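# Swing the fridge door wide open and leave it

## Task

Get the refrigerator door opened wide so that it stays open on its own once the robot lets go; the robot holding it there does not count. The door must never be slammed, whether opening or closing, and the robot must not topple or be left leaning, or the attempt fails.

## Robot and tools

ROBOT. A LinearBot: an omnidirectional base with a column of about 1.75 m. A carriage rides 1.0 m along the column (lift_m) and carries two identical six-joint arms, left and right, each ending in a two-finger gripper. Arm bases sit roughly 0.57 m + lift_m above the floor, and some carriage parts reach about 0.15 m lower. Each hand reaches 0.78 m from its shoulder but only about 0.38 m beneath its arm base. A hand is about 0.16 m long, 0.1 m wide, 0.14 m when open. Parked arm: joints 1 to 6 = 0, 0.05, 0.05, 1.45, 0, 0; with both parked the robot is about 0.95 m wide by 0.7 m long. The wheel motors are strong (7 N m).

CAMERAS. carriage_camera is fixed on the carriage, facing forward and tilted about 20 degrees down. left_wrist_camera and right_wrist_camera look out beyond the fingertips. All images are 504x504. Calibration (K, distortion, T_world_to_cam, pos_world, with world meaning the base frame) is supplied but may be slightly off per scene, and wrist camera poses also inherit joint reading errors.

FRAMES. Base frame: origin on the floor below the base centre, x forward, y left, z up. left_hand and right_hand are reported in it, each being the midpoint between that hand's finger pads. quat_wxyz rotates base axes into hand axes; the hand's z runs along the fingers and the fingers open along its y. A hand pointing straight up with joints 1, 5, 6 at 0 reads (1, 0, 0, 0). The odometry frame is the base frame at the start; base_odometry counts wheel turns only (slip counts as travel); heading is left-positive, -3.142 to 3.142.

TOOL execute_actions. Arguments: actions, a list with exactly one action or empty (empty just returns state and images), and optional cameras (names from carriage_camera, left_wrist_camera, right_wrist_camera, all; omitted, null or ["all"] gives all, [] gives none). An action may hold base, joints, or both; their motions begin together and may finish at different times, and one action lasts at most 15 s.
base takes exactly one key, each a relative move from where the base last measured itself: translate_m (metres, forward positive, -2 to 2), strafe_m (metres, left positive, -2 to 2), rotate_rad (radians, counter-clockwise/left positive, -6.3 to 6.3).
joints is a single object keyed by joint name, one number per joint, and every value is an absolute target, not an offset: lift_m 0 to 1 m (tolerance ±0.004); per arm (prefix left_ or right_, same ranges): joint1_rad -2.617 to 3.054, turns the arm about vertical, 0 forward, positive left (±0.02); joint2_rad 0 to 3.141 shoulder, 0 upper arm pointing back level, 1.57 upright, 3.14 forward level (±0.055); joint3_rad 0 to 3.141 elbow, 0 folded, 3.14 straight (±0.055); joint4_rad -1.57 to 1.57 wrist pitch, 0 in line with forearm, positive lifts fingertips (±0.04); joint5_rad -1.57 to 1.57 wrist yaw, positive swings fingertips to the RIGHT, opposite to joint 1 (±0.02); joint6_rad -2.094 to 2.094 hand roll, positive clockwise viewed from the forearm (±0.02); gripper_m 0 to 0.093, pad gap in metres (±0.004). Unnamed joints or base may keep pushing toward older targets without the status showing it. Unknown keys or out-of-range values reject the whole call and nothing moves.

TOOL wait: seconds, 0 to 10; commands nothing and returns the same as an empty action. TOOL zoom_image: camera plus region [x0, y0, x1, y1] in pixels of that camera's latest full image, top-left origin, at most 504 by 504. TOOL finished_scene: scene, integer 1 to 2; irreversible, the robot holds the last command first and the result tells whether the goal holds. Replying with no tool call ends everything.

RESULTS. base_status and joint_status report how each motion of the last accepted action ended. done: reached (for the base, wheels turned the commanded amount even if slipping; a move of a millimetre or two may stop short and still say done). off_target: resting away from target, possibly still pushing. contact_stop or time_out: target dropped, holding where it stopped. joint command not followed (often with a cause: line) and not_followed: a self-collision check withheld that arm's targets; the robot may retry them with later actions. Gripper targets still run. A gripper gripping something usually reads off_target. on_its_own lists uncommanded things; held at is the target held, not the position. motor_effort gives percent of maximum, positive toward higher values, bracket = peak in last action; readings carry fixed and random errors. Falling lift effort while lowering means a hand rests on something; a drive_wheels value at rest clearly above a free-move value means the base is pressing on something. If any call reports a stop, later motion calls in the same reply are skipped. MOTOR HOT appears from 75 °C; OVER-TEMPERATURE FAULT means a heat stop (90 °C pauses that arm 10 s; 100 °C makes it go limp and drop); keys then read limit_stop_at_motor_heat, so resend the target. Outstretched arms heat quickly even empty. ARM HIT means an arm struck the robot hard.

CAUTIONS. No reading shows lean; only images do. Tipping risk rises with a high carriage, extended arms, loads, pulling, and abrupt drive stops; the robot cannot recover from a fall. Arms and grippers have no contact stop: a blocked arm keeps pressing and then snaps to target when freed. Base contact stops come late or not at all; the base can roll about 0.3 m after an arm touches. After an obstruction stops a drive, back off about 0.2 m along the reverse path (or reverse a turn), repeating once if still pressed. Beware the column hitting a table edge, and never reverse into one. Keep the arms from striking or pressing each other; to free a withheld pair, move only the withheld arm clear first, then the other in a later action. Hand position readings drift at long reach; a level hand sags 10 to 17 cm under 1 kg. Gripper force is about 45 to 60 N per pad. Move the door gently so it neither slams open nor swings shut.

Each tool is called as name(argument=value, ...), one argument or row to a line, values as JSON.

## Session

execute_actions(
  actions=[],
)

Scene clock: 0.00 s.
base_odometry: x=+0.000 y=+0.000 heading=+0.000 (m, m, rad; odometry frame)
base_status: not commanded
joint_positions: lift_m=+0.298 left_joint1_rad=-0.020 left_joint2_rad=+0.030 left_joint3_rad=+0.072 left_joint4_rad=+1.465 left_joint5_rad=+0.032 left_joint6_rad=+0.010 left_gripper_m=+0.094 right_joint1_rad=+0.009 right_joint2_rad=+0.032 right_joint3_rad=+0.058 right_joint4_rad=+1.460 right_joint5_rad=-0.018 right_joint6_rad=+0.026 right_gripper_m=+0.094
joint_status: not commanded
motor_effort: lift_m=+29 drive_wheels=+0 (%)
left_hand: x=+0.2737 y=+0.3062 z=+1.3121 quat_wxyz=(+0.999, +0.017, +0.032, -0.006) (m; base frame)
right_hand: x=+0.2801 y=-0.3088 z=+1.3083 quat_wxyz=(+0.999, -0.008, +0.043, +0.018) (m; base frame)
pictures: carriage_camera, left_wrist_camera, right_wrist_camera
Images, in order (width x height): carriage_camera 504x504, left_wrist_camera 504x504, right_wrist_camera 504x504.

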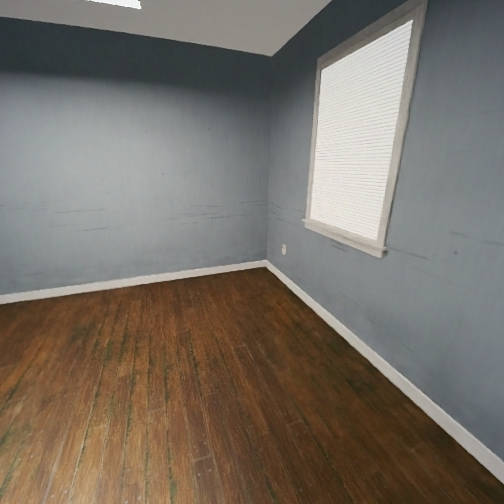

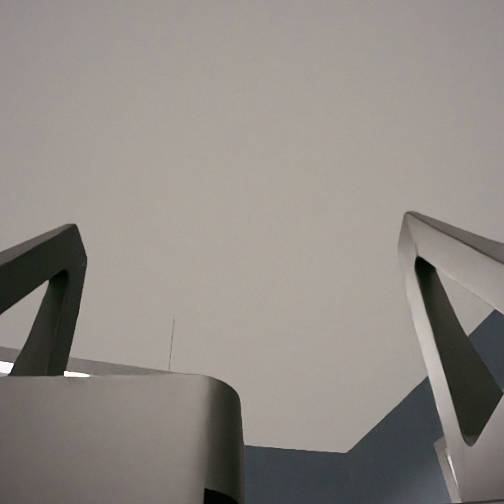

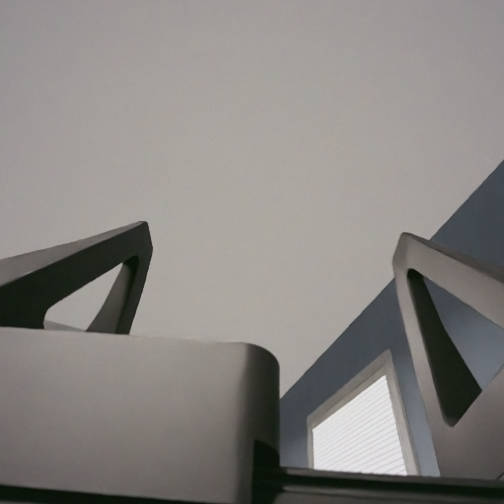

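execute_actions(
  actions=[
    {"base":{"rotate_rad":1.6}},
  ],
  cameras=["carriage_camera"],
)

execute_actions(
  actions=[
    {"base":{"rotate_rad":1.6}},
  ],
  cameras=["carriage_camera"],
)

Scene clock: 4.47 s.
base_odometry: x=+0.000 y=+0.000 heading=+1.600 (m, m, rad; odometry frame)
base_status: done
joint_positions: lift_m=+0.298 left_joint1_rad=-0.020 left_joint2_rad=+0.030 left_joint3_rad=+0.072 left_joint4_rad=+1.465 left_joint5_rad=+0.032 left_joint6_rad=+0.010 left_gripper_m=+0.094 right_joint1_rad=+0.009 right_joint2_rad=+0.032 right_joint3_rad=+0.058 right_joint4_rad=+1.459 right_joint5_rad=-0.018 right_joint6_rad=+0.026 right_gripper_m=+0.094
joint_status: not commanded
motor_effort: lift_m=+28(29) drive_wheels=+4(11) (%)
left_hand: x=+0.2737 y=+0.3062 z=+1.3121 quat_wxyz=(+0.999, +0.017, +0.032, -0.006) (m; base frame)
right_hand: x=+0.2802 y=-0.3088 z=+1.3083 quat_wxyz=(+0.999, -0.008, +0.043, +0.018) (m; base frame)
pictures: carriage_camera
Images, in order (width x height): carriage_camera 504x504.

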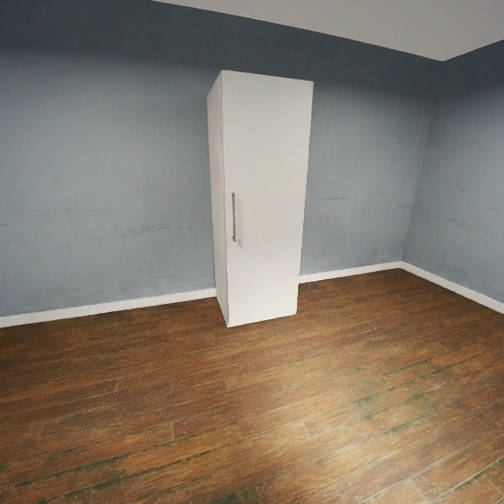

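Scene clock: 7.60 s.
base_odometry: x=+0.000 y=+0.000 heading=-3.084 (m, m, rad; odometry frame)
base_status: done
joint_positions: lift_m=+0.298 left_joint1_rad=-0.020 left_joint2_rad=+0.030 left_joint3_rad=+0.072 left_joint4_rad=+1.465 left_joint5_rad=+0.032 left_joint6_rad=+0.010 left_gripper_m=+0.094 right_joint1_rad=+0.009 right_joint2_rad=+0.032 right_joint3_rad=+0.058 right_joint4_rad=+1.459 right_joint5_rad=-0.018 right_joint6_rad=+0.026 right_gripper_m=+0.094
joint_status: not commanded
motor_effort: lift_m=+29(28) drive_wheels=+4(9) (%)
left_hand: x=+0.2737 y=+0.3062 z=+1.3121 quat_wxyz=(+0.999, +0.017, +0.032, -0.006) (m; base frame)
right_hand: x=+0.2802 y=-0.3088 z=+1.3083 quat_wxyz=(+0.999, -0.008, +0.043, +0.018) (m; base frame)
pictures: carriage_camera
Images, in order (width x height): carriage_camera 504x504.

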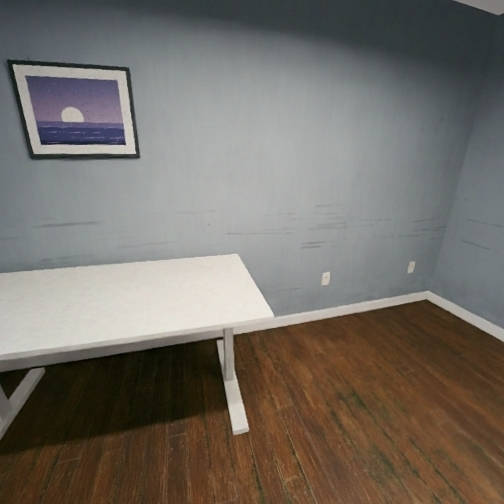

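execute_actions(
  actions=[
    {"base":{"rotate_rad":-1.31},"joints":{"lift_m":0.05,"right_joint2_rad":1.5,"right_joint3_rad":1.0,"right_joint4_rad":0.45}},
  ],
  cameras=[],
)

execute_actions(
  actions=[
    {"base":{"translate_m":0.8}},
  ],
)

Scene clock: 12.80 s.
base_odometry: x=+0.000 y=+0.000 heading=+1.890 (m, m, rad; odometry frame)
base_status: done
joint_positions: lift_m=+0.050 left_joint1_rad=-0.020 left_joint2_rad=+0.030 left_joint3_rad=+0.072 left_joint4_rad=+1.463 left_joint5_rad=+0.032 left_joint6_rad=+0.010 left_gripper_m=+0.094 right_joint1_rad=+0.009 right_joint2_rad=+1.503 right_joint3_rad=+0.979 right_joint4_rad=+0.431 right_joint5_rad=-0.017 right_joint6_rad=+0.026 right_gripper_m=+0.094
joint_status: all done
motor_effort: lift_m=+24(25) drive_wheels=+4(17) (%)
left_hand: x=+0.2740 y=+0.3062 z=+1.0644 quat_wxyz=(+0.999, +0.017, +0.033, -0.006) (m; base frame)
right_hand: x=+0.7485 y=-0.3050 z=+0.9110 quat_wxyz=(+0.673, +0.001, +0.739, +0.018) (m; base frame)
pictures: none
No camera images: the call's "cameras" was empty. Leave "cameras" out to get every camera's image.

Scene clock: 16.67 s.
base_odometry: x=-0.250 y=+0.760 heading=+1.889 (m, m, rad; odometry frame)
base_status: done
joint_positions: lift_m=+0.050 left_joint1_rad=-0.020 left_joint2_rad=+0.030 left_joint3_rad=+0.072 left_joint4_rad=+1.464 left_joint5_rad=+0.032 left_joint6_rad=+0.010 left_gripper_m=+0.094 right_joint1_rad=+0.009 right_joint2_rad=+1.503 right_joint3_rad=+0.979 right_joint4_rad=+0.436 right_joint5_rad=-0.017 right_joint6_rad=+0.026 right_gripper_m=+0.094
joint_status: not commanded
motor_effort: lift_m=+24(24) drive_wheels=-6(17) (%)
left_hand: x=+0.2739 y=+0.3062 z=+1.0645 quat_wxyz=(+0.999, +0.017, +0.032, -0.006) (m; base frame)
right_hand: x=+0.7486 y=-0.3050 z=+0.9123 quat_wxyz=(+0.675, +0.001, +0.737, +0.018) (m; base frame)
pictures: carriage_camera, left_wrist_camera, right_wrist_camera
camera_calibration (this result's frames):
carriage_camera: T_world_to_cam=[[-0.0112502, -0.999928, -0.00421613, 0.00821708], [-0.340039, 0.00779083, -0.940379, 1.04323], [0.940344, -0.00914583, -0.340102, 0.173131], [0, 0, 0, 1]] pos_world=[0.192027, 0.00167232, 1.03994]
left_wrist_camera: T_world_to_cam=[[0.00179964, -0.997328, -0.0730324, 0.377026], [0.760308, 0.0488038, -0.647727, 0.471044], [0.64956, -0.0543615, 0.758364, -0.847469], [0, 0, 0, 1]] pos_world=[0.191665, 0.30696, 0.975333]
right_wrist_camera: T_world_to_cam=[[0.0789002, -0.996425, -0.0301963, -0.326826], [-0.668626, -0.0304284, -0.742976, 1.16582], [0.739401, 0.078811, -0.668637, 0.199349], [0, 0, 0, 1]] pos_world=[0.657887, -0.305894, 0.989601]
Images, in order (width x height): carriage_camera 504x504, left_wrist_camera 504x504, right_wrist_camera 504x504.

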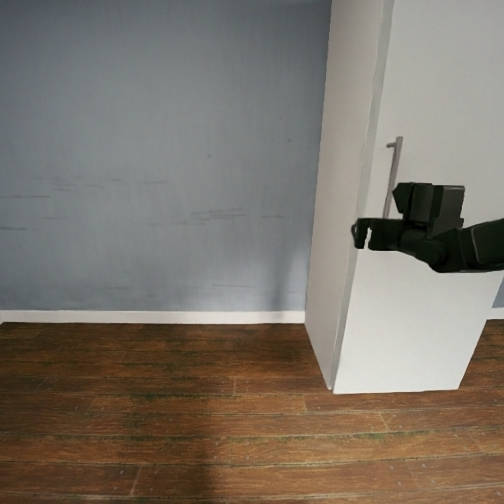

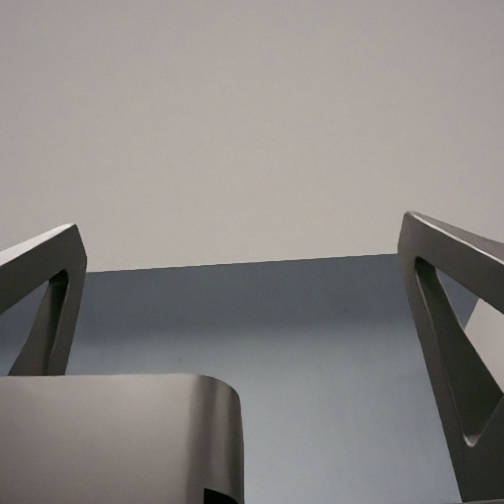

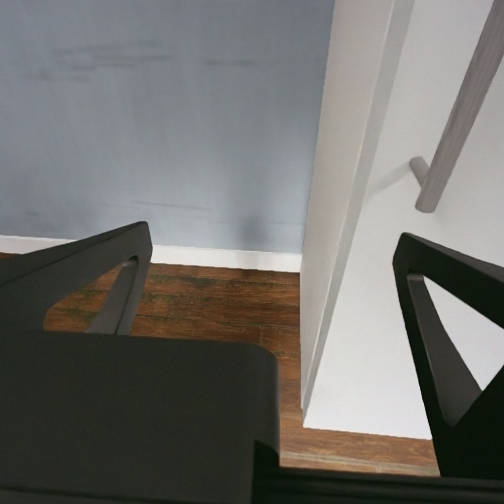

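execute_actions(
  actions=[
    {"base":{"strafe_m":-0.16},"joints":{"right_joint4_rad":0.52}},
  ],
  cameras=[],
)

execute_actions(
  actions=[
    {"base":{"translate_m":0.17}},
  ],
)

Scene clock: 19.60 s.
base_odometry: x=-0.098 y=+0.810 heading=+1.889 (m, m, rad; odometry frame)
base_status: done
joint_positions: lift_m=+0.050 left_joint1_rad=-0.020 left_joint2_rad=+0.030 left_joint3_rad=+0.072 left_joint4_rad=+1.464 left_joint5_rad=+0.032 left_joint6_rad=+0.010 left_gripper_m=+0.094 right_joint1_rad=+0.009 right_joint2_rad=+1.503 right_joint3_rad=+0.979 right_joint4_rad=+0.503 right_joint5_rad=-0.017 right_joint6_rad=+0.026 right_gripper_m=+0.094
joint_status: all done
motor_effort: lift_m=+24(24) drive_wheels=-2(10) (%)
left_hand: x=+0.2739 y=+0.3062 z=+1.0645 quat_wxyz=(+0.999, +0.017, +0.032, -0.006) (m; base frame)
right_hand: x=+0.7495 y=-0.3050 z=+0.9286 quat_wxyz=(+0.699, +0.000, +0.715, +0.018) (m; base frame)
pictures: none
No camera images: the call's "cameras" was empty. Leave "cameras" out to get every camera's image.

Scene clock: 21.53 s.
base_odometry: x=-0.151 y=+0.972 heading=+1.888 (m, m, rad; odometry frame)
base_status: done
joint_positions: lift_m=+0.050 left_joint1_rad=-0.020 left_joint2_rad=+0.030 left_joint3_rad=+0.072 left_joint4_rad=+1.464 left_joint5_rad=+0.032 left_joint6_rad=+0.010 left_gripper_m=+0.094 right_joint1_rad=+0.009 right_joint2_rad=+1.503 right_joint3_rad=+0.979 right_joint4_rad=+0.507 right_joint5_rad=-0.017 right_joint6_rad=+0.026 right_gripper_m=+0.094
joint_status: not commanded
motor_effort: lift_m=+24(24) drive_wheels=-5(10) (%)
left_hand: x=+0.2739 y=+0.3062 z=+1.0645 quat_wxyz=(+0.999, +0.017, +0.032, -0.006) (m; base frame)
right_hand: x=+0.7495 y=-0.3050 z=+0.9296 quat_wxyz=(+0.701, +0.000, +0.713, +0.018) (m; base frame)
pictures: carriage_camera, left_wrist_camera, right_wrist_camera
camera_calibration (this result's frames):
carriage_camera: T_world_to_cam=[[-0.0112502, -0.999928, -0.00421613, 0.00821708], [-0.340039, 0.00779083, -0.940379, 1.04323], [0.940344, -0.00914583, -0.340102, 0.173131], [0, 0, 0, 1]] pos_world=[0.192027, 0.00167232, 1.03994]
left_wrist_camera: T_world_to_cam=[[0.00179964, -0.997328, -0.0730324, 0.377026], [0.760308, 0.0488038, -0.647727, 0.471044], [0.64956, -0.0543615, 0.758364, -0.847469], [0, 0, 0, 1]] pos_world=[0.191665, 0.30696, 0.975333]
right_wrist_camera: T_world_to_cam=[[0.0808542, -0.996408, -0.0251576, -0.33251], [-0.614573, -0.0299669, -0.788291, 1.18105], [0.784706, 0.0791978, -0.614788, 0.126365], [0, 0, 0, 1]] pos_world=[0.65357, -0.305931, 1.00034]
Images, in order (width x height): carriage_camera 504x504, left_wrist_camera 504x504, right_wrist_camera 504x504.

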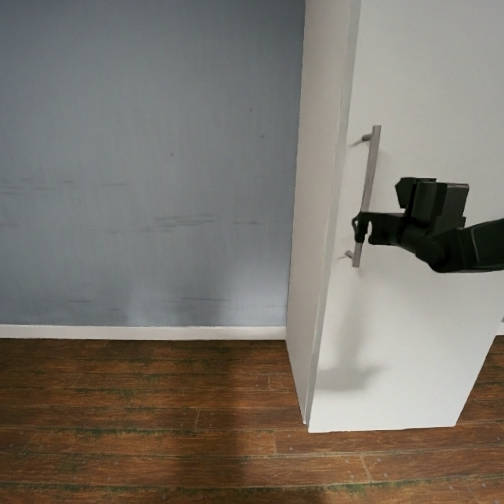

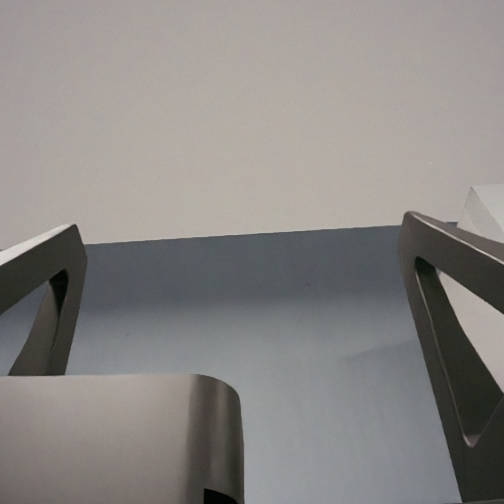

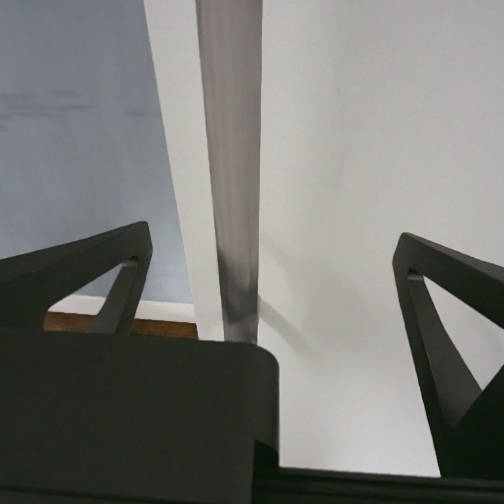

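execute_actions(
  actions=[
    {"base":{"translate_m":0.06},"joints":{"right_joint1_rad":0.04}},
  ],
  cameras=["right_wrist_camera"],
)

execute_actions(
  actions=[
    {"joints":{"right_gripper_m":0}},
  ],
  cameras=["right_wrist_camera"],
)

execute_actions(
  actions=[
    {"base":{"translate_m":-0.1},"joints":{"right_joint1_rad":0.02}},
  ],
)

Scene clock: 24.43 s.
base_odometry: x=-0.169 y=+1.029 heading=+1.888 (m, m, rad; odometry frame)
base_status: done
joint_positions: lift_m=+0.050 left_joint1_rad=-0.020 left_joint2_rad=+0.030 left_joint3_rad=+0.072 left_joint4_rad=+1.464 left_joint5_rad=+0.032 left_joint6_rad=+0.010 left_gripper_m=+0.094 right_joint1_rad=+0.033 right_joint2_rad=+1.503 right_joint3_rad=+0.979 right_joint4_rad=+0.508 right_joint5_rad=-0.017 right_joint6_rad=+0.026 right_gripper_m=+0.094
joint_status: all done
motor_effort: lift_m=+23(24) drive_wheels=-4(9) (%)
left_hand: x=+0.2739 y=+0.3062 z=+1.0645 quat_wxyz=(+0.999, +0.017, +0.032, -0.006) (m; base frame)
right_hand: x=+0.7492 y=-0.2931 z=+0.9300 quat_wxyz=(+0.701, -0.008, +0.712, +0.027) (m; base frame)
pictures: right_wrist_camera
camera_calibration (this result's frames):
right_wrist_camera: T_world_to_cam=[[0.105202, -0.994136, -0.0250254, -0.338376], [-0.612154, -0.0449067, -0.789462, 1.17649], [0.783709, 0.0983726, -0.613289, 0.130929], [0, 0, 0, 1]] pos_world=[0.65318, -0.296439, 1.00062]
Images, in order (width x height): right_wrist_camera 504x504.

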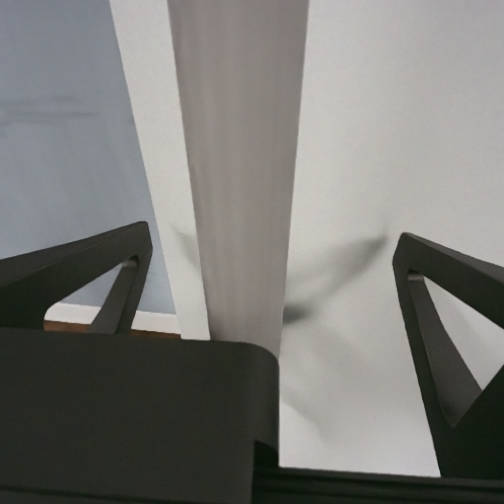

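Scene clock: 25.17 s.
base_odometry: x=-0.169 y=+1.029 heading=+1.888 (m, m, rad; odometry frame)
base_status: not commanded
joint_positions: lift_m=+0.050 left_joint1_rad=-0.020 left_joint2_rad=+0.030 left_joint3_rad=+0.072 left_joint4_rad=+1.464 left_joint5_rad=+0.032 left_joint6_rad=+0.010 left_gripper_m=+0.094 right_joint1_rad=+0.042 right_joint2_rad=+1.503 right_joint3_rad=+0.979 right_joint4_rad=+0.509 right_joint5_rad=-0.031 right_joint6_rad=+0.014 right_gripper_m=+0.015
joint_status: right_gripper_m off_target (ended at +0.015, target +0.000)
motor_effort: lift_m=+24(24) drive_wheels=-4(5) (%)
left_hand: x=+0.2739 y=+0.3062 z=+1.0645 quat_wxyz=(+0.999, +0.017, +0.032, -0.006) (m; base frame)
right_hand: x=+0.7488 y=-0.2861 z=+0.9301 quat_wxyz=(+0.701, -0.021, +0.712, +0.031) (m; base frame)
pictures: right_wrist_camera
camera_calibration (this result's frames):
right_wrist_camera: T_world_to_cam=[[0.128517, -0.991627, -0.0126373, -0.359616], [-0.609914, -0.0689854, -0.78946, 1.16809], [0.781977, 0.109167, -0.613672, 0.135318], [0, 0, 0, 1]] pos_world=[0.652836, -0.290796, 1.00066]
Images, in order (width x height): right_wrist_camera 504x504.

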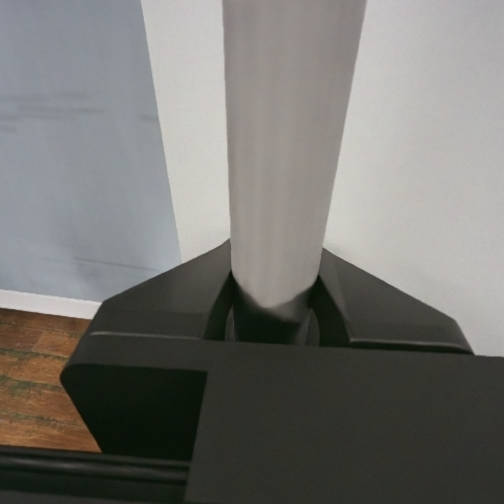

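Scene clock: 26.73 s.
base_odometry: x=-0.138 y=+0.934 heading=+1.888 (m, m, rad; odometry frame)
base_status: done
joint_positions: lift_m=+0.050 left_joint1_rad=-0.020 left_joint2_rad=+0.030 left_joint3_rad=+0.072 left_joint4_rad=+1.465 left_joint5_rad=+0.032 left_joint6_rad=+0.010 left_gripper_m=+0.094 right_joint1_rad=+0.006 right_joint2_rad=+1.526 right_joint3_rad=+1.002 right_joint4_rad=+0.509 right_joint5_rad=+0.012 right_joint6_rad=+0.013 right_gripper_m=+0.015
joint_status: all done
motor_effort: lift_m=+24(24) drive_wheels=-8(45) (%)
left_hand: x=+0.2737 y=+0.3062 z=+1.0645 quat_wxyz=(+0.999, +0.017, +0.032, -0.006) (m; base frame)
right_hand: x=+0.7556 y=-0.3112 z=+0.9307 quat_wxyz=(+0.702, +0.007, +0.712, +0.002) (m; base frame)
pictures: carriage_camera, left_wrist_camera, right_wrist_camera
camera_calibration (this result's frames):
carriage_camera: T_world_to_cam=[[-0.0112502, -0.999928, -0.00421613, 0.00821708], [-0.340039, 0.00779083, -0.940379, 1.04323], [0.940344, -0.00914583, -0.340102, 0.173131], [0, 0, 0, 1]] pos_world=[0.192027, 0.00167232, 1.03994]
left_wrist_camera: T_world_to_cam=[[0.00185534, -0.997329, -0.0730155, 0.376998], [0.760802, 0.0487937, -0.647147, 0.470445], [0.648982, -0.0543497, 0.75886, -0.84773], [0, 0, 0, 1]] pos_world=[0.191546, 0.306962, 0.975282]
right_wrist_camera: T_world_to_cam=[[0.0499087, -0.998686, -0.0116009, -0.329089], [-0.613163, -0.0214695, -0.789665, 1.18835], [0.788378, 0.0465244, -0.613429, 0.10851], [0, 0, 0, 1]] pos_world=[0.659531, -0.308192, 1.00115]
Images, in order (width x height): carriage_camera 504x504, left_wrist_camera 504x504, right_wrist_camera 504x504.

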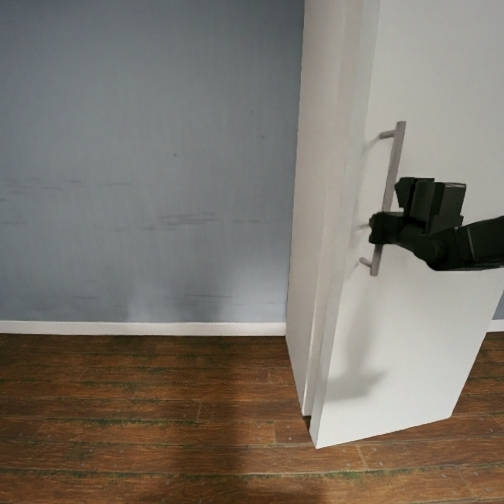

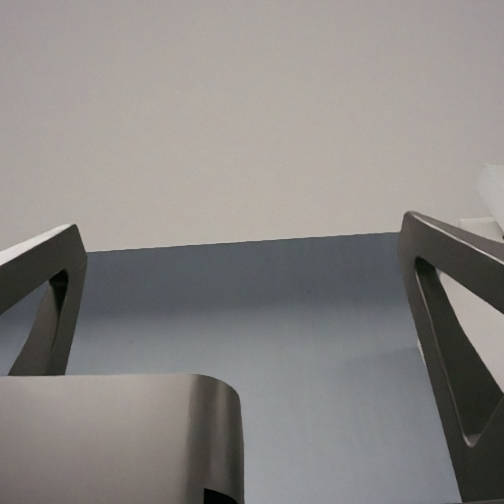

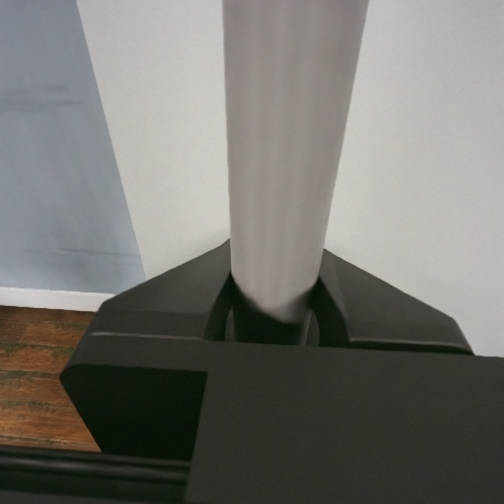

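execute_actions(
  actions=[
    {"base":{"translate_m":-0.14},"joints":{"right_joint1_rad":-0.2}},
  ],
  cameras=[],
)

execute_actions(
  actions=[
    {"base":{"strafe_m":-0.22},"joints":{"right_joint1_rad":0.25}},
  ],
  cameras=[],
)

execute_actions(
  actions=[
    {"base":{"translate_m":-0.11},"joints":{"right_joint1_rad":0.03}},
  ],
  cameras=[],
)

execute_actions(
  actions=[
    {"base":{"strafe_m":-0.36},"joints":{"right_joint1_rad":0.53}},
  ],
)

Scene clock: 31.77 s.
base_odometry: x=-0.094 y=+0.801 heading=+1.888 (m, m, rad; odometry frame)
base_status: done
joint_positions: lift_m=+0.050 left_joint1_rad=-0.020 left_joint2_rad=+0.030 left_joint3_rad=+0.072 left_joint4_rad=+1.464 left_joint5_rad=+0.032 left_joint6_rad=+0.010 left_gripper_m=+0.094 right_joint1_rad=-0.186 right_joint2_rad=+1.523 right_joint3_rad=+1.002 right_joint4_rad=+0.500 right_joint5_rad=-0.057 right_joint6_rad=+0.012 right_gripper_m=+0.014
joint_status: all done
motor_effort: lift_m=+24(24) drive_wheels=-4(20) (%)
left_hand: x=+0.2739 y=+0.3062 z=+1.0645 quat_wxyz=(+0.999, +0.017, +0.032, -0.006) (m; base frame)
right_hand: x=+0.7480 y=-0.3940 z=+0.9301 quat_wxyz=(+0.699, +0.051, +0.712, -0.041) (m; base frame)
pictures: none
No camera images: the call's "cameras" was empty. Leave "cameras" out to get every camera's image.

Scene clock: 33.93 s.
base_odometry: x=+0.115 y=+0.870 heading=+1.888 (m, m, rad; odometry frame)
base_status: done
joint_positions: lift_m=+0.050 left_joint1_rad=-0.020 left_joint2_rad=+0.030 left_joint3_rad=+0.072 left_joint4_rad=+1.464 left_joint5_rad=+0.032 left_joint6_rad=+0.010 left_gripper_m=+0.094 right_joint1_rad=+0.280 right_joint2_rad=+1.525 right_joint3_rad=+1.002 right_joint4_rad=+0.506 right_joint5_rad=-0.085 right_joint6_rad=+0.010 right_gripper_m=+0.014
joint_status: right_joint1_rad off_target (ended at +0.280, target +0.250)
motor_effort: lift_m=+24(24) drive_wheels=+0(8) (%)
left_hand: x=+0.2739 y=+0.3062 z=+1.0645 quat_wxyz=(+0.999, +0.017, +0.032, -0.006) (m; base frame)
right_hand: x=+0.7316 y=-0.1610 z=+0.9302 quat_wxyz=(+0.689, -0.125, +0.702, +0.131) (m; base frame)
pictures: none
No camera images: the call's "cameras" was empty. Leave "cameras" out to get every camera's image.

Scene clock: 35.53 s.
base_odometry: x=+0.149 y=+0.765 heading=+1.888 (m, m, rad; odometry frame)
base_status: done
joint_positions: lift_m=+0.050 left_joint1_rad=-0.020 left_joint2_rad=+0.030 left_joint3_rad=+0.072 left_joint4_rad=+1.465 left_joint5_rad=+0.032 left_joint6_rad=+0.010 left_gripper_m=+0.094 right_joint1_rad=+0.065 right_joint2_rad=+1.515 right_joint3_rad=+0.998 right_joint4_rad=+0.494 right_joint5_rad=-0.111 right_joint6_rad=+0.008 right_gripper_m=+0.014
joint_status: right_joint1_rad off_target (ended at +0.065, target +0.030)
motor_effort: lift_m=+24(24) drive_wheels=-3(11) (%)
left_hand: x=+0.2737 y=+0.3062 z=+1.0645 quat_wxyz=(+0.999, +0.017, +0.032, -0.006) (m; base frame)
right_hand: x=+0.7499 y=-0.2608 z=+0.9299 quat_wxyz=(+0.696, -0.059, +0.713, +0.065) (m; base frame)
pictures: none
No camera images: the call's "cameras" was empty. Leave "cameras" out to get every camera's image.

Scene clock: 38.23 s.
base_odometry: x=+0.491 y=+0.877 heading=+1.888 (m, m, rad; odometry frame)
base_status: done
joint_positions: lift_m=+0.050 left_joint1_rad=-0.020 left_joint2_rad=+0.030 left_joint3_rad=+0.072 left_joint4_rad=+1.465 left_joint5_rad=+0.032 left_joint6_rad=+0.010 left_gripper_m=+0.094 right_joint1_rad=+0.607 right_joint2_rad=+1.503 right_joint3_rad=+0.991 right_joint4_rad=+0.482 right_joint5_rad=-0.113 right_joint6_rad=+0.008 right_gripper_m=+0.014
joint_status: right_joint1_rad off_target (ended at +0.607, target +0.530)
motor_effort: lift_m=+24(24) drive_wheels=+0(8) (%)
left_hand: x=+0.2737 y=+0.3062 z=+1.0645 quat_wxyz=(+0.999, +0.017, +0.032, -0.006) (m; base frame)
right_hand: x=+0.6506 y=-0.0166 z=+0.9293 quat_wxyz=(+0.650, -0.249, +0.673, +0.249) (m; base frame)
pictures: carriage_camera, left_wrist_camera, right_wrist_camera
camera_calibration (this result's frames):
carriage_camera: T_world_to_cam=[[-0.0112502, -0.999928, -0.00421613, 0.00821708], [-0.340039, 0.00779083, -0.940379, 1.04323], [0.940344, -0.00914583, -0.340102, 0.173131], [0, 0, 0, 1]] pos_world=[0.192027, 0.00167232, 1.03994]
left_wrist_camera: T_world_to_cam=[[0.00185534, -0.997329, -0.0730155, 0.376998], [0.760802, 0.0487937, -0.647147, 0.470445], [0.648982, -0.0543497, 0.75886, -0.847729], [0, 0, 0, 1]] pos_world=[0.191546, 0.306962, 0.975282]
right_wrist_camera: T_world_to_cam=[[0.700519, -0.713553, -0.0107071, -0.449072], [-0.452316, -0.432348, -0.780055, 1.00883], [0.551982, 0.551286, -0.625619, 0.350234], [0, 0, 0, 1]] pos_world=[0.57757, -0.0773507, 1.00125]
Images, in order (width x height): carriage_camera 504x504, left_wrist_camera 504x504, right_wrist_camera 504x504.

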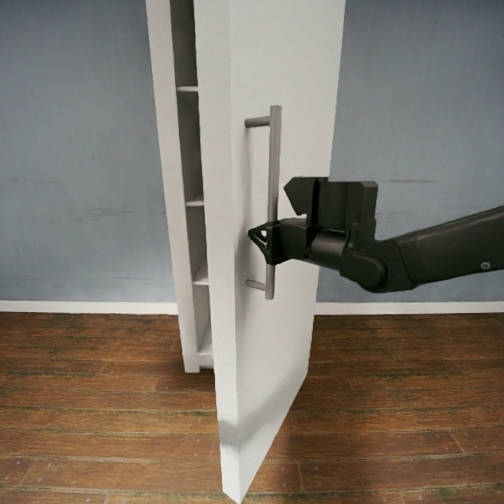

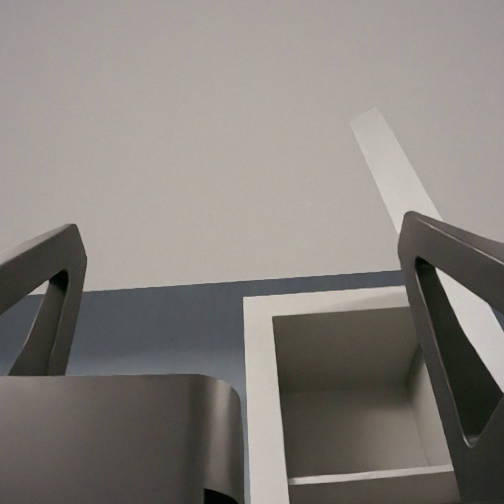

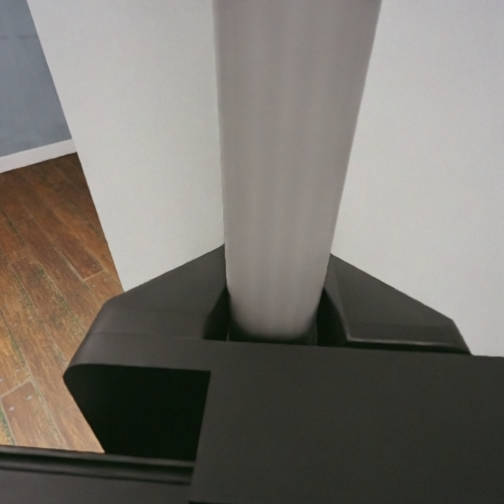

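execute_actions(
  actions=[
    {"base":{"strafe_m":-0.18},"joints":{"right_joint1_rad":0.62,"right_joint5_rad":-0.2}},
  ],
  cameras=[],
)

execute_actions(
  actions=[
    {"base":{"strafe_m":-0.18},"joints":{"right_joint1_rad":0.55,"right_joint5_rad":-0.2}},
  ],
  cameras=["carriage_camera"],
)

execute_actions(
  actions=[
    {"joints":{"right_gripper_m":0.06}},
  ],
)

Scene clock: 41.77 s.
base_odometry: x=+0.662 y=+0.933 heading=+1.888 (m, m, rad; odometry frame)
base_status: done
joint_positions: lift_m=+0.050 left_joint1_rad=-0.020 left_joint2_rad=+0.030 left_joint3_rad=+0.072 left_joint4_rad=+1.465 left_joint5_rad=+0.032 left_joint6_rad=+0.010 left_gripper_m=+0.094 right_joint1_rad=+0.680 right_joint2_rad=+1.503 right_joint3_rad=+0.991 right_joint4_rad=+0.479 right_joint5_rad=-0.335 right_joint6_rad=-0.003 right_gripper_m=+0.014
joint_status: right_joint1_rad off_target (ended at +0.680, target +0.620); right_joint5_rad off_target (ended at -0.335, target -0.200)
motor_effort: lift_m=+24(25) drive_wheels=-2(9) (%)
left_hand: x=+0.2737 y=+0.3062 z=+1.0645 quat_wxyz=(+0.999, +0.017, +0.032, -0.006) (m; base frame)
right_hand: x=+0.5984 y=+0.0344 z=+0.9290 quat_wxyz=(+0.607, -0.346, +0.629, +0.340) (m; base frame)
pictures: none
No camera images: the call's "cameras" was empty. Leave "cameras" out to get every camera's image.

Scene clock: 43.73 s.
base_odometry: x=+0.833 y=+0.989 heading=+1.888 (m, m, rad; odometry frame)
base_status: done
joint_positions: lift_m=+0.050 left_joint1_rad=-0.020 left_joint2_rad=+0.030 left_joint3_rad=+0.072 left_joint4_rad=+1.464 left_joint5_rad=+0.033 left_joint6_rad=+0.010 left_gripper_m=+0.094 right_joint1_rad=+0.668 right_joint2_rad=+1.521 right_joint3_rad=+1.000 right_joint4_rad=+0.499 right_joint5_rad=-0.414 right_joint6_rad=-0.003 right_gripper_m=+0.014
joint_status: right_joint1_rad off_target (ended at +0.668, target +0.550); right_joint5_rad off_target (ended at -0.414, target -0.200)
motor_effort: lift_m=+24(24) drive_wheels=+6(11) (%)
left_hand: x=+0.2738 y=+0.3061 z=+1.0645 quat_wxyz=(+0.999, +0.017, +0.032, -0.006) (m; base frame)
right_hand: x=+0.5939 y=+0.0399 z=+0.9297 quat_wxyz=(+0.599, -0.366, +0.613, +0.362) (m; base frame)
pictures: carriage_camera
camera_calibration (this result's frames):
carriage_camera: T_world_to_cam=[[-0.0112502, -0.999928, -0.00421613, 0.00821708], [-0.340039, 0.00779083, -0.940379, 1.04323], [0.940344, -0.00914583, -0.340102, 0.173131], [0, 0, 0, 1]] pos_world=[0.192027, 0.00167232, 1.03994]
Images, in order (width x height): carriage_camera 504x504.

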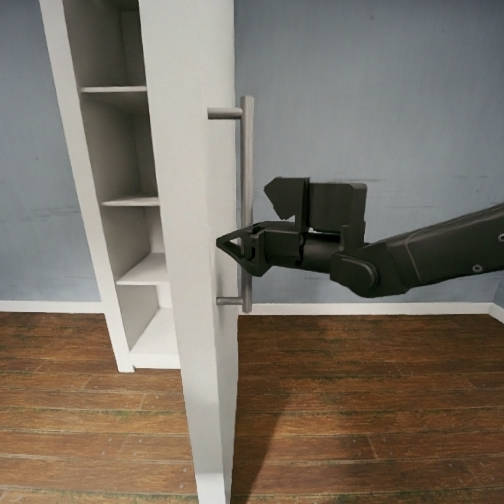

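Scene clock: 44.37 s.
base_odometry: x=+0.833 y=+0.989 heading=+1.888 (m, m, rad; odometry frame)
base_status: not commanded
joint_positions: lift_m=+0.050 left_joint1_rad=-0.020 left_joint2_rad=+0.030 left_joint3_rad=+0.072 left_joint4_rad=+1.464 left_joint5_rad=+0.033 left_joint6_rad=+0.010 left_gripper_m=+0.094 right_joint1_rad=+0.635 right_joint2_rad=+1.521 right_joint3_rad=+1.000 right_joint4_rad=+0.500 right_joint5_rad=-0.362 right_joint6_rad=+0.003 right_gripper_m=+0.060
joint_status: all done
on_its_own: right_joint1_rad moved -0.033 toward your old target +0.550; right_joint5_rad moved +0.052 toward your old target -0.200
motor_effort: lift_m=+24(24) drive_wheels=+2(6) (%)
left_hand: x=+0.2738 y=+0.3061 z=+1.0645 quat_wxyz=(+0.999, +0.017, +0.032, -0.006) (m; base frame)
right_hand: x=+0.6129 y=+0.0241 z=+0.9298 quat_wxyz=(+0.613, -0.338, +0.629, +0.338) (m; base frame)
pictures: carriage_camera, left_wrist_camera, right_wrist_camera
camera_calibration (this result's frames):
carriage_camera: T_world_to_cam=[[-0.0112502, -0.999928, -0.00421613, 0.00821708], [-0.340039, 0.00779083, -0.940379, 1.04323], [0.940344, -0.00914583, -0.340102, 0.173131], [0, 0, 0, 1]] pos_world=[0.192027, 0.00167232, 1.03994]
left_wrist_camera: T_world_to_cam=[[0.00180332, -0.997301, -0.0734035, 0.377348], [0.760561, 0.0490263, -0.647413, 0.47065], [0.649264, -0.0546604, 0.758597, -0.847488], [0, 0, 0, 1]] pos_world=[0.191605, 0.306932, 0.975305]
right_wrist_camera: T_world_to_cam=[[0.869006, -0.494707, -0.0096153, -0.503138], [-0.312117, -0.53298, -0.786457, 0.932197], [0.383941, 0.686437, -0.61757, 0.441202], [0, 0, 0, 1]] pos_world=[0.558789, -0.0549209, 1.00077]
Images, in order (width x height): carriage_camera 504x504, left_wrist_camera 504x504, right_wrist_camera 504x504.

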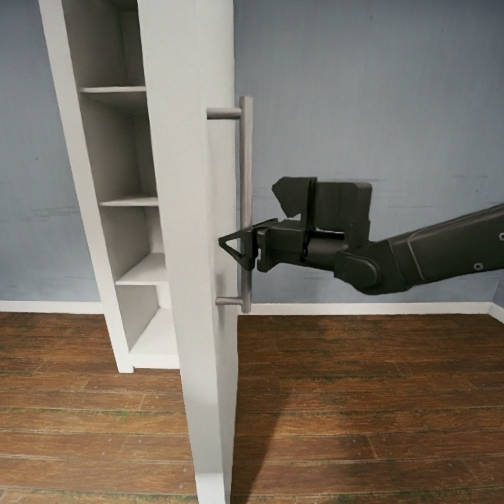

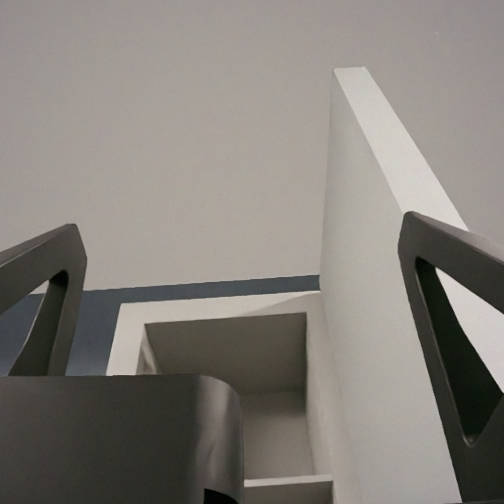

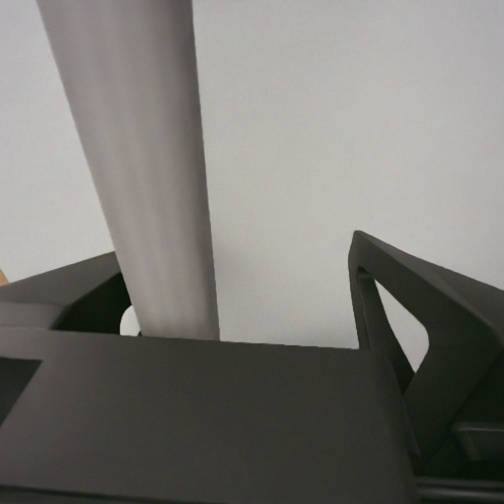

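About 90°. Withdraw.

execute_actions(
  actions=[
    {"base":{"strafe_m":-0.12},"joints":{"right_gripper_m":0.093,"right_joint1_rad":0.72,"right_joint5_rad":-0.55}},
  ],
  cameras=["carriage_camera"],
)

finished_scene(
  scene=1,
)

Scene clock: 47.33 s.
base_odometry: x=+0.948 y=+1.026 heading=+1.887 (m, m, rad; odometry frame)
base_status: done
joint_positions: lift_m=+0.050 left_joint1_rad=-0.020 left_joint2_rad=+0.030 left_joint3_rad=+0.072 left_joint4_rad=+1.464 left_joint5_rad=+0.033 left_joint6_rad=+0.010 left_gripper_m=+0.094 right_joint1_rad=+0.718 right_joint2_rad=+1.521 right_joint3_rad=+1.000 right_joint4_rad=+0.502 right_joint5_rad=-0.548 right_joint6_rad=+0.019 right_gripper_m=+0.093
joint_status: all done
motor_effort: lift_m=+24(25) drive_wheels=-2(9) (%)
left_hand: x=+0.2738 y=+0.3061 z=+1.0645 quat_wxyz=(+0.999, +0.017, +0.032, -0.006) (m; base frame)
right_hand: x=+0.5545 y=+0.0645 z=+0.9306 quat_wxyz=(+0.559, -0.413, +0.581, +0.423) (m; base frame)
pictures: carriage_camera
camera_calibration (this result's frames):
carriage_camera: T_world_to_cam=[[-0.0112502, -0.999928, -0.00421613, 0.00821708], [-0.340039, 0.00779083, -0.940379, 1.04322], [0.940344, -0.00914583, -0.340102, 0.173131], [0, 0, 0, 1]] pos_world=[0.192027, 0.00167232, 1.03994]
Images, in order (width x height): carriage_camera 504x504.

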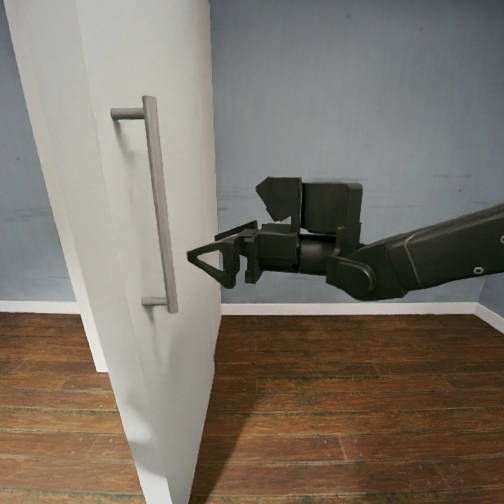

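The scene is finished: the task was done.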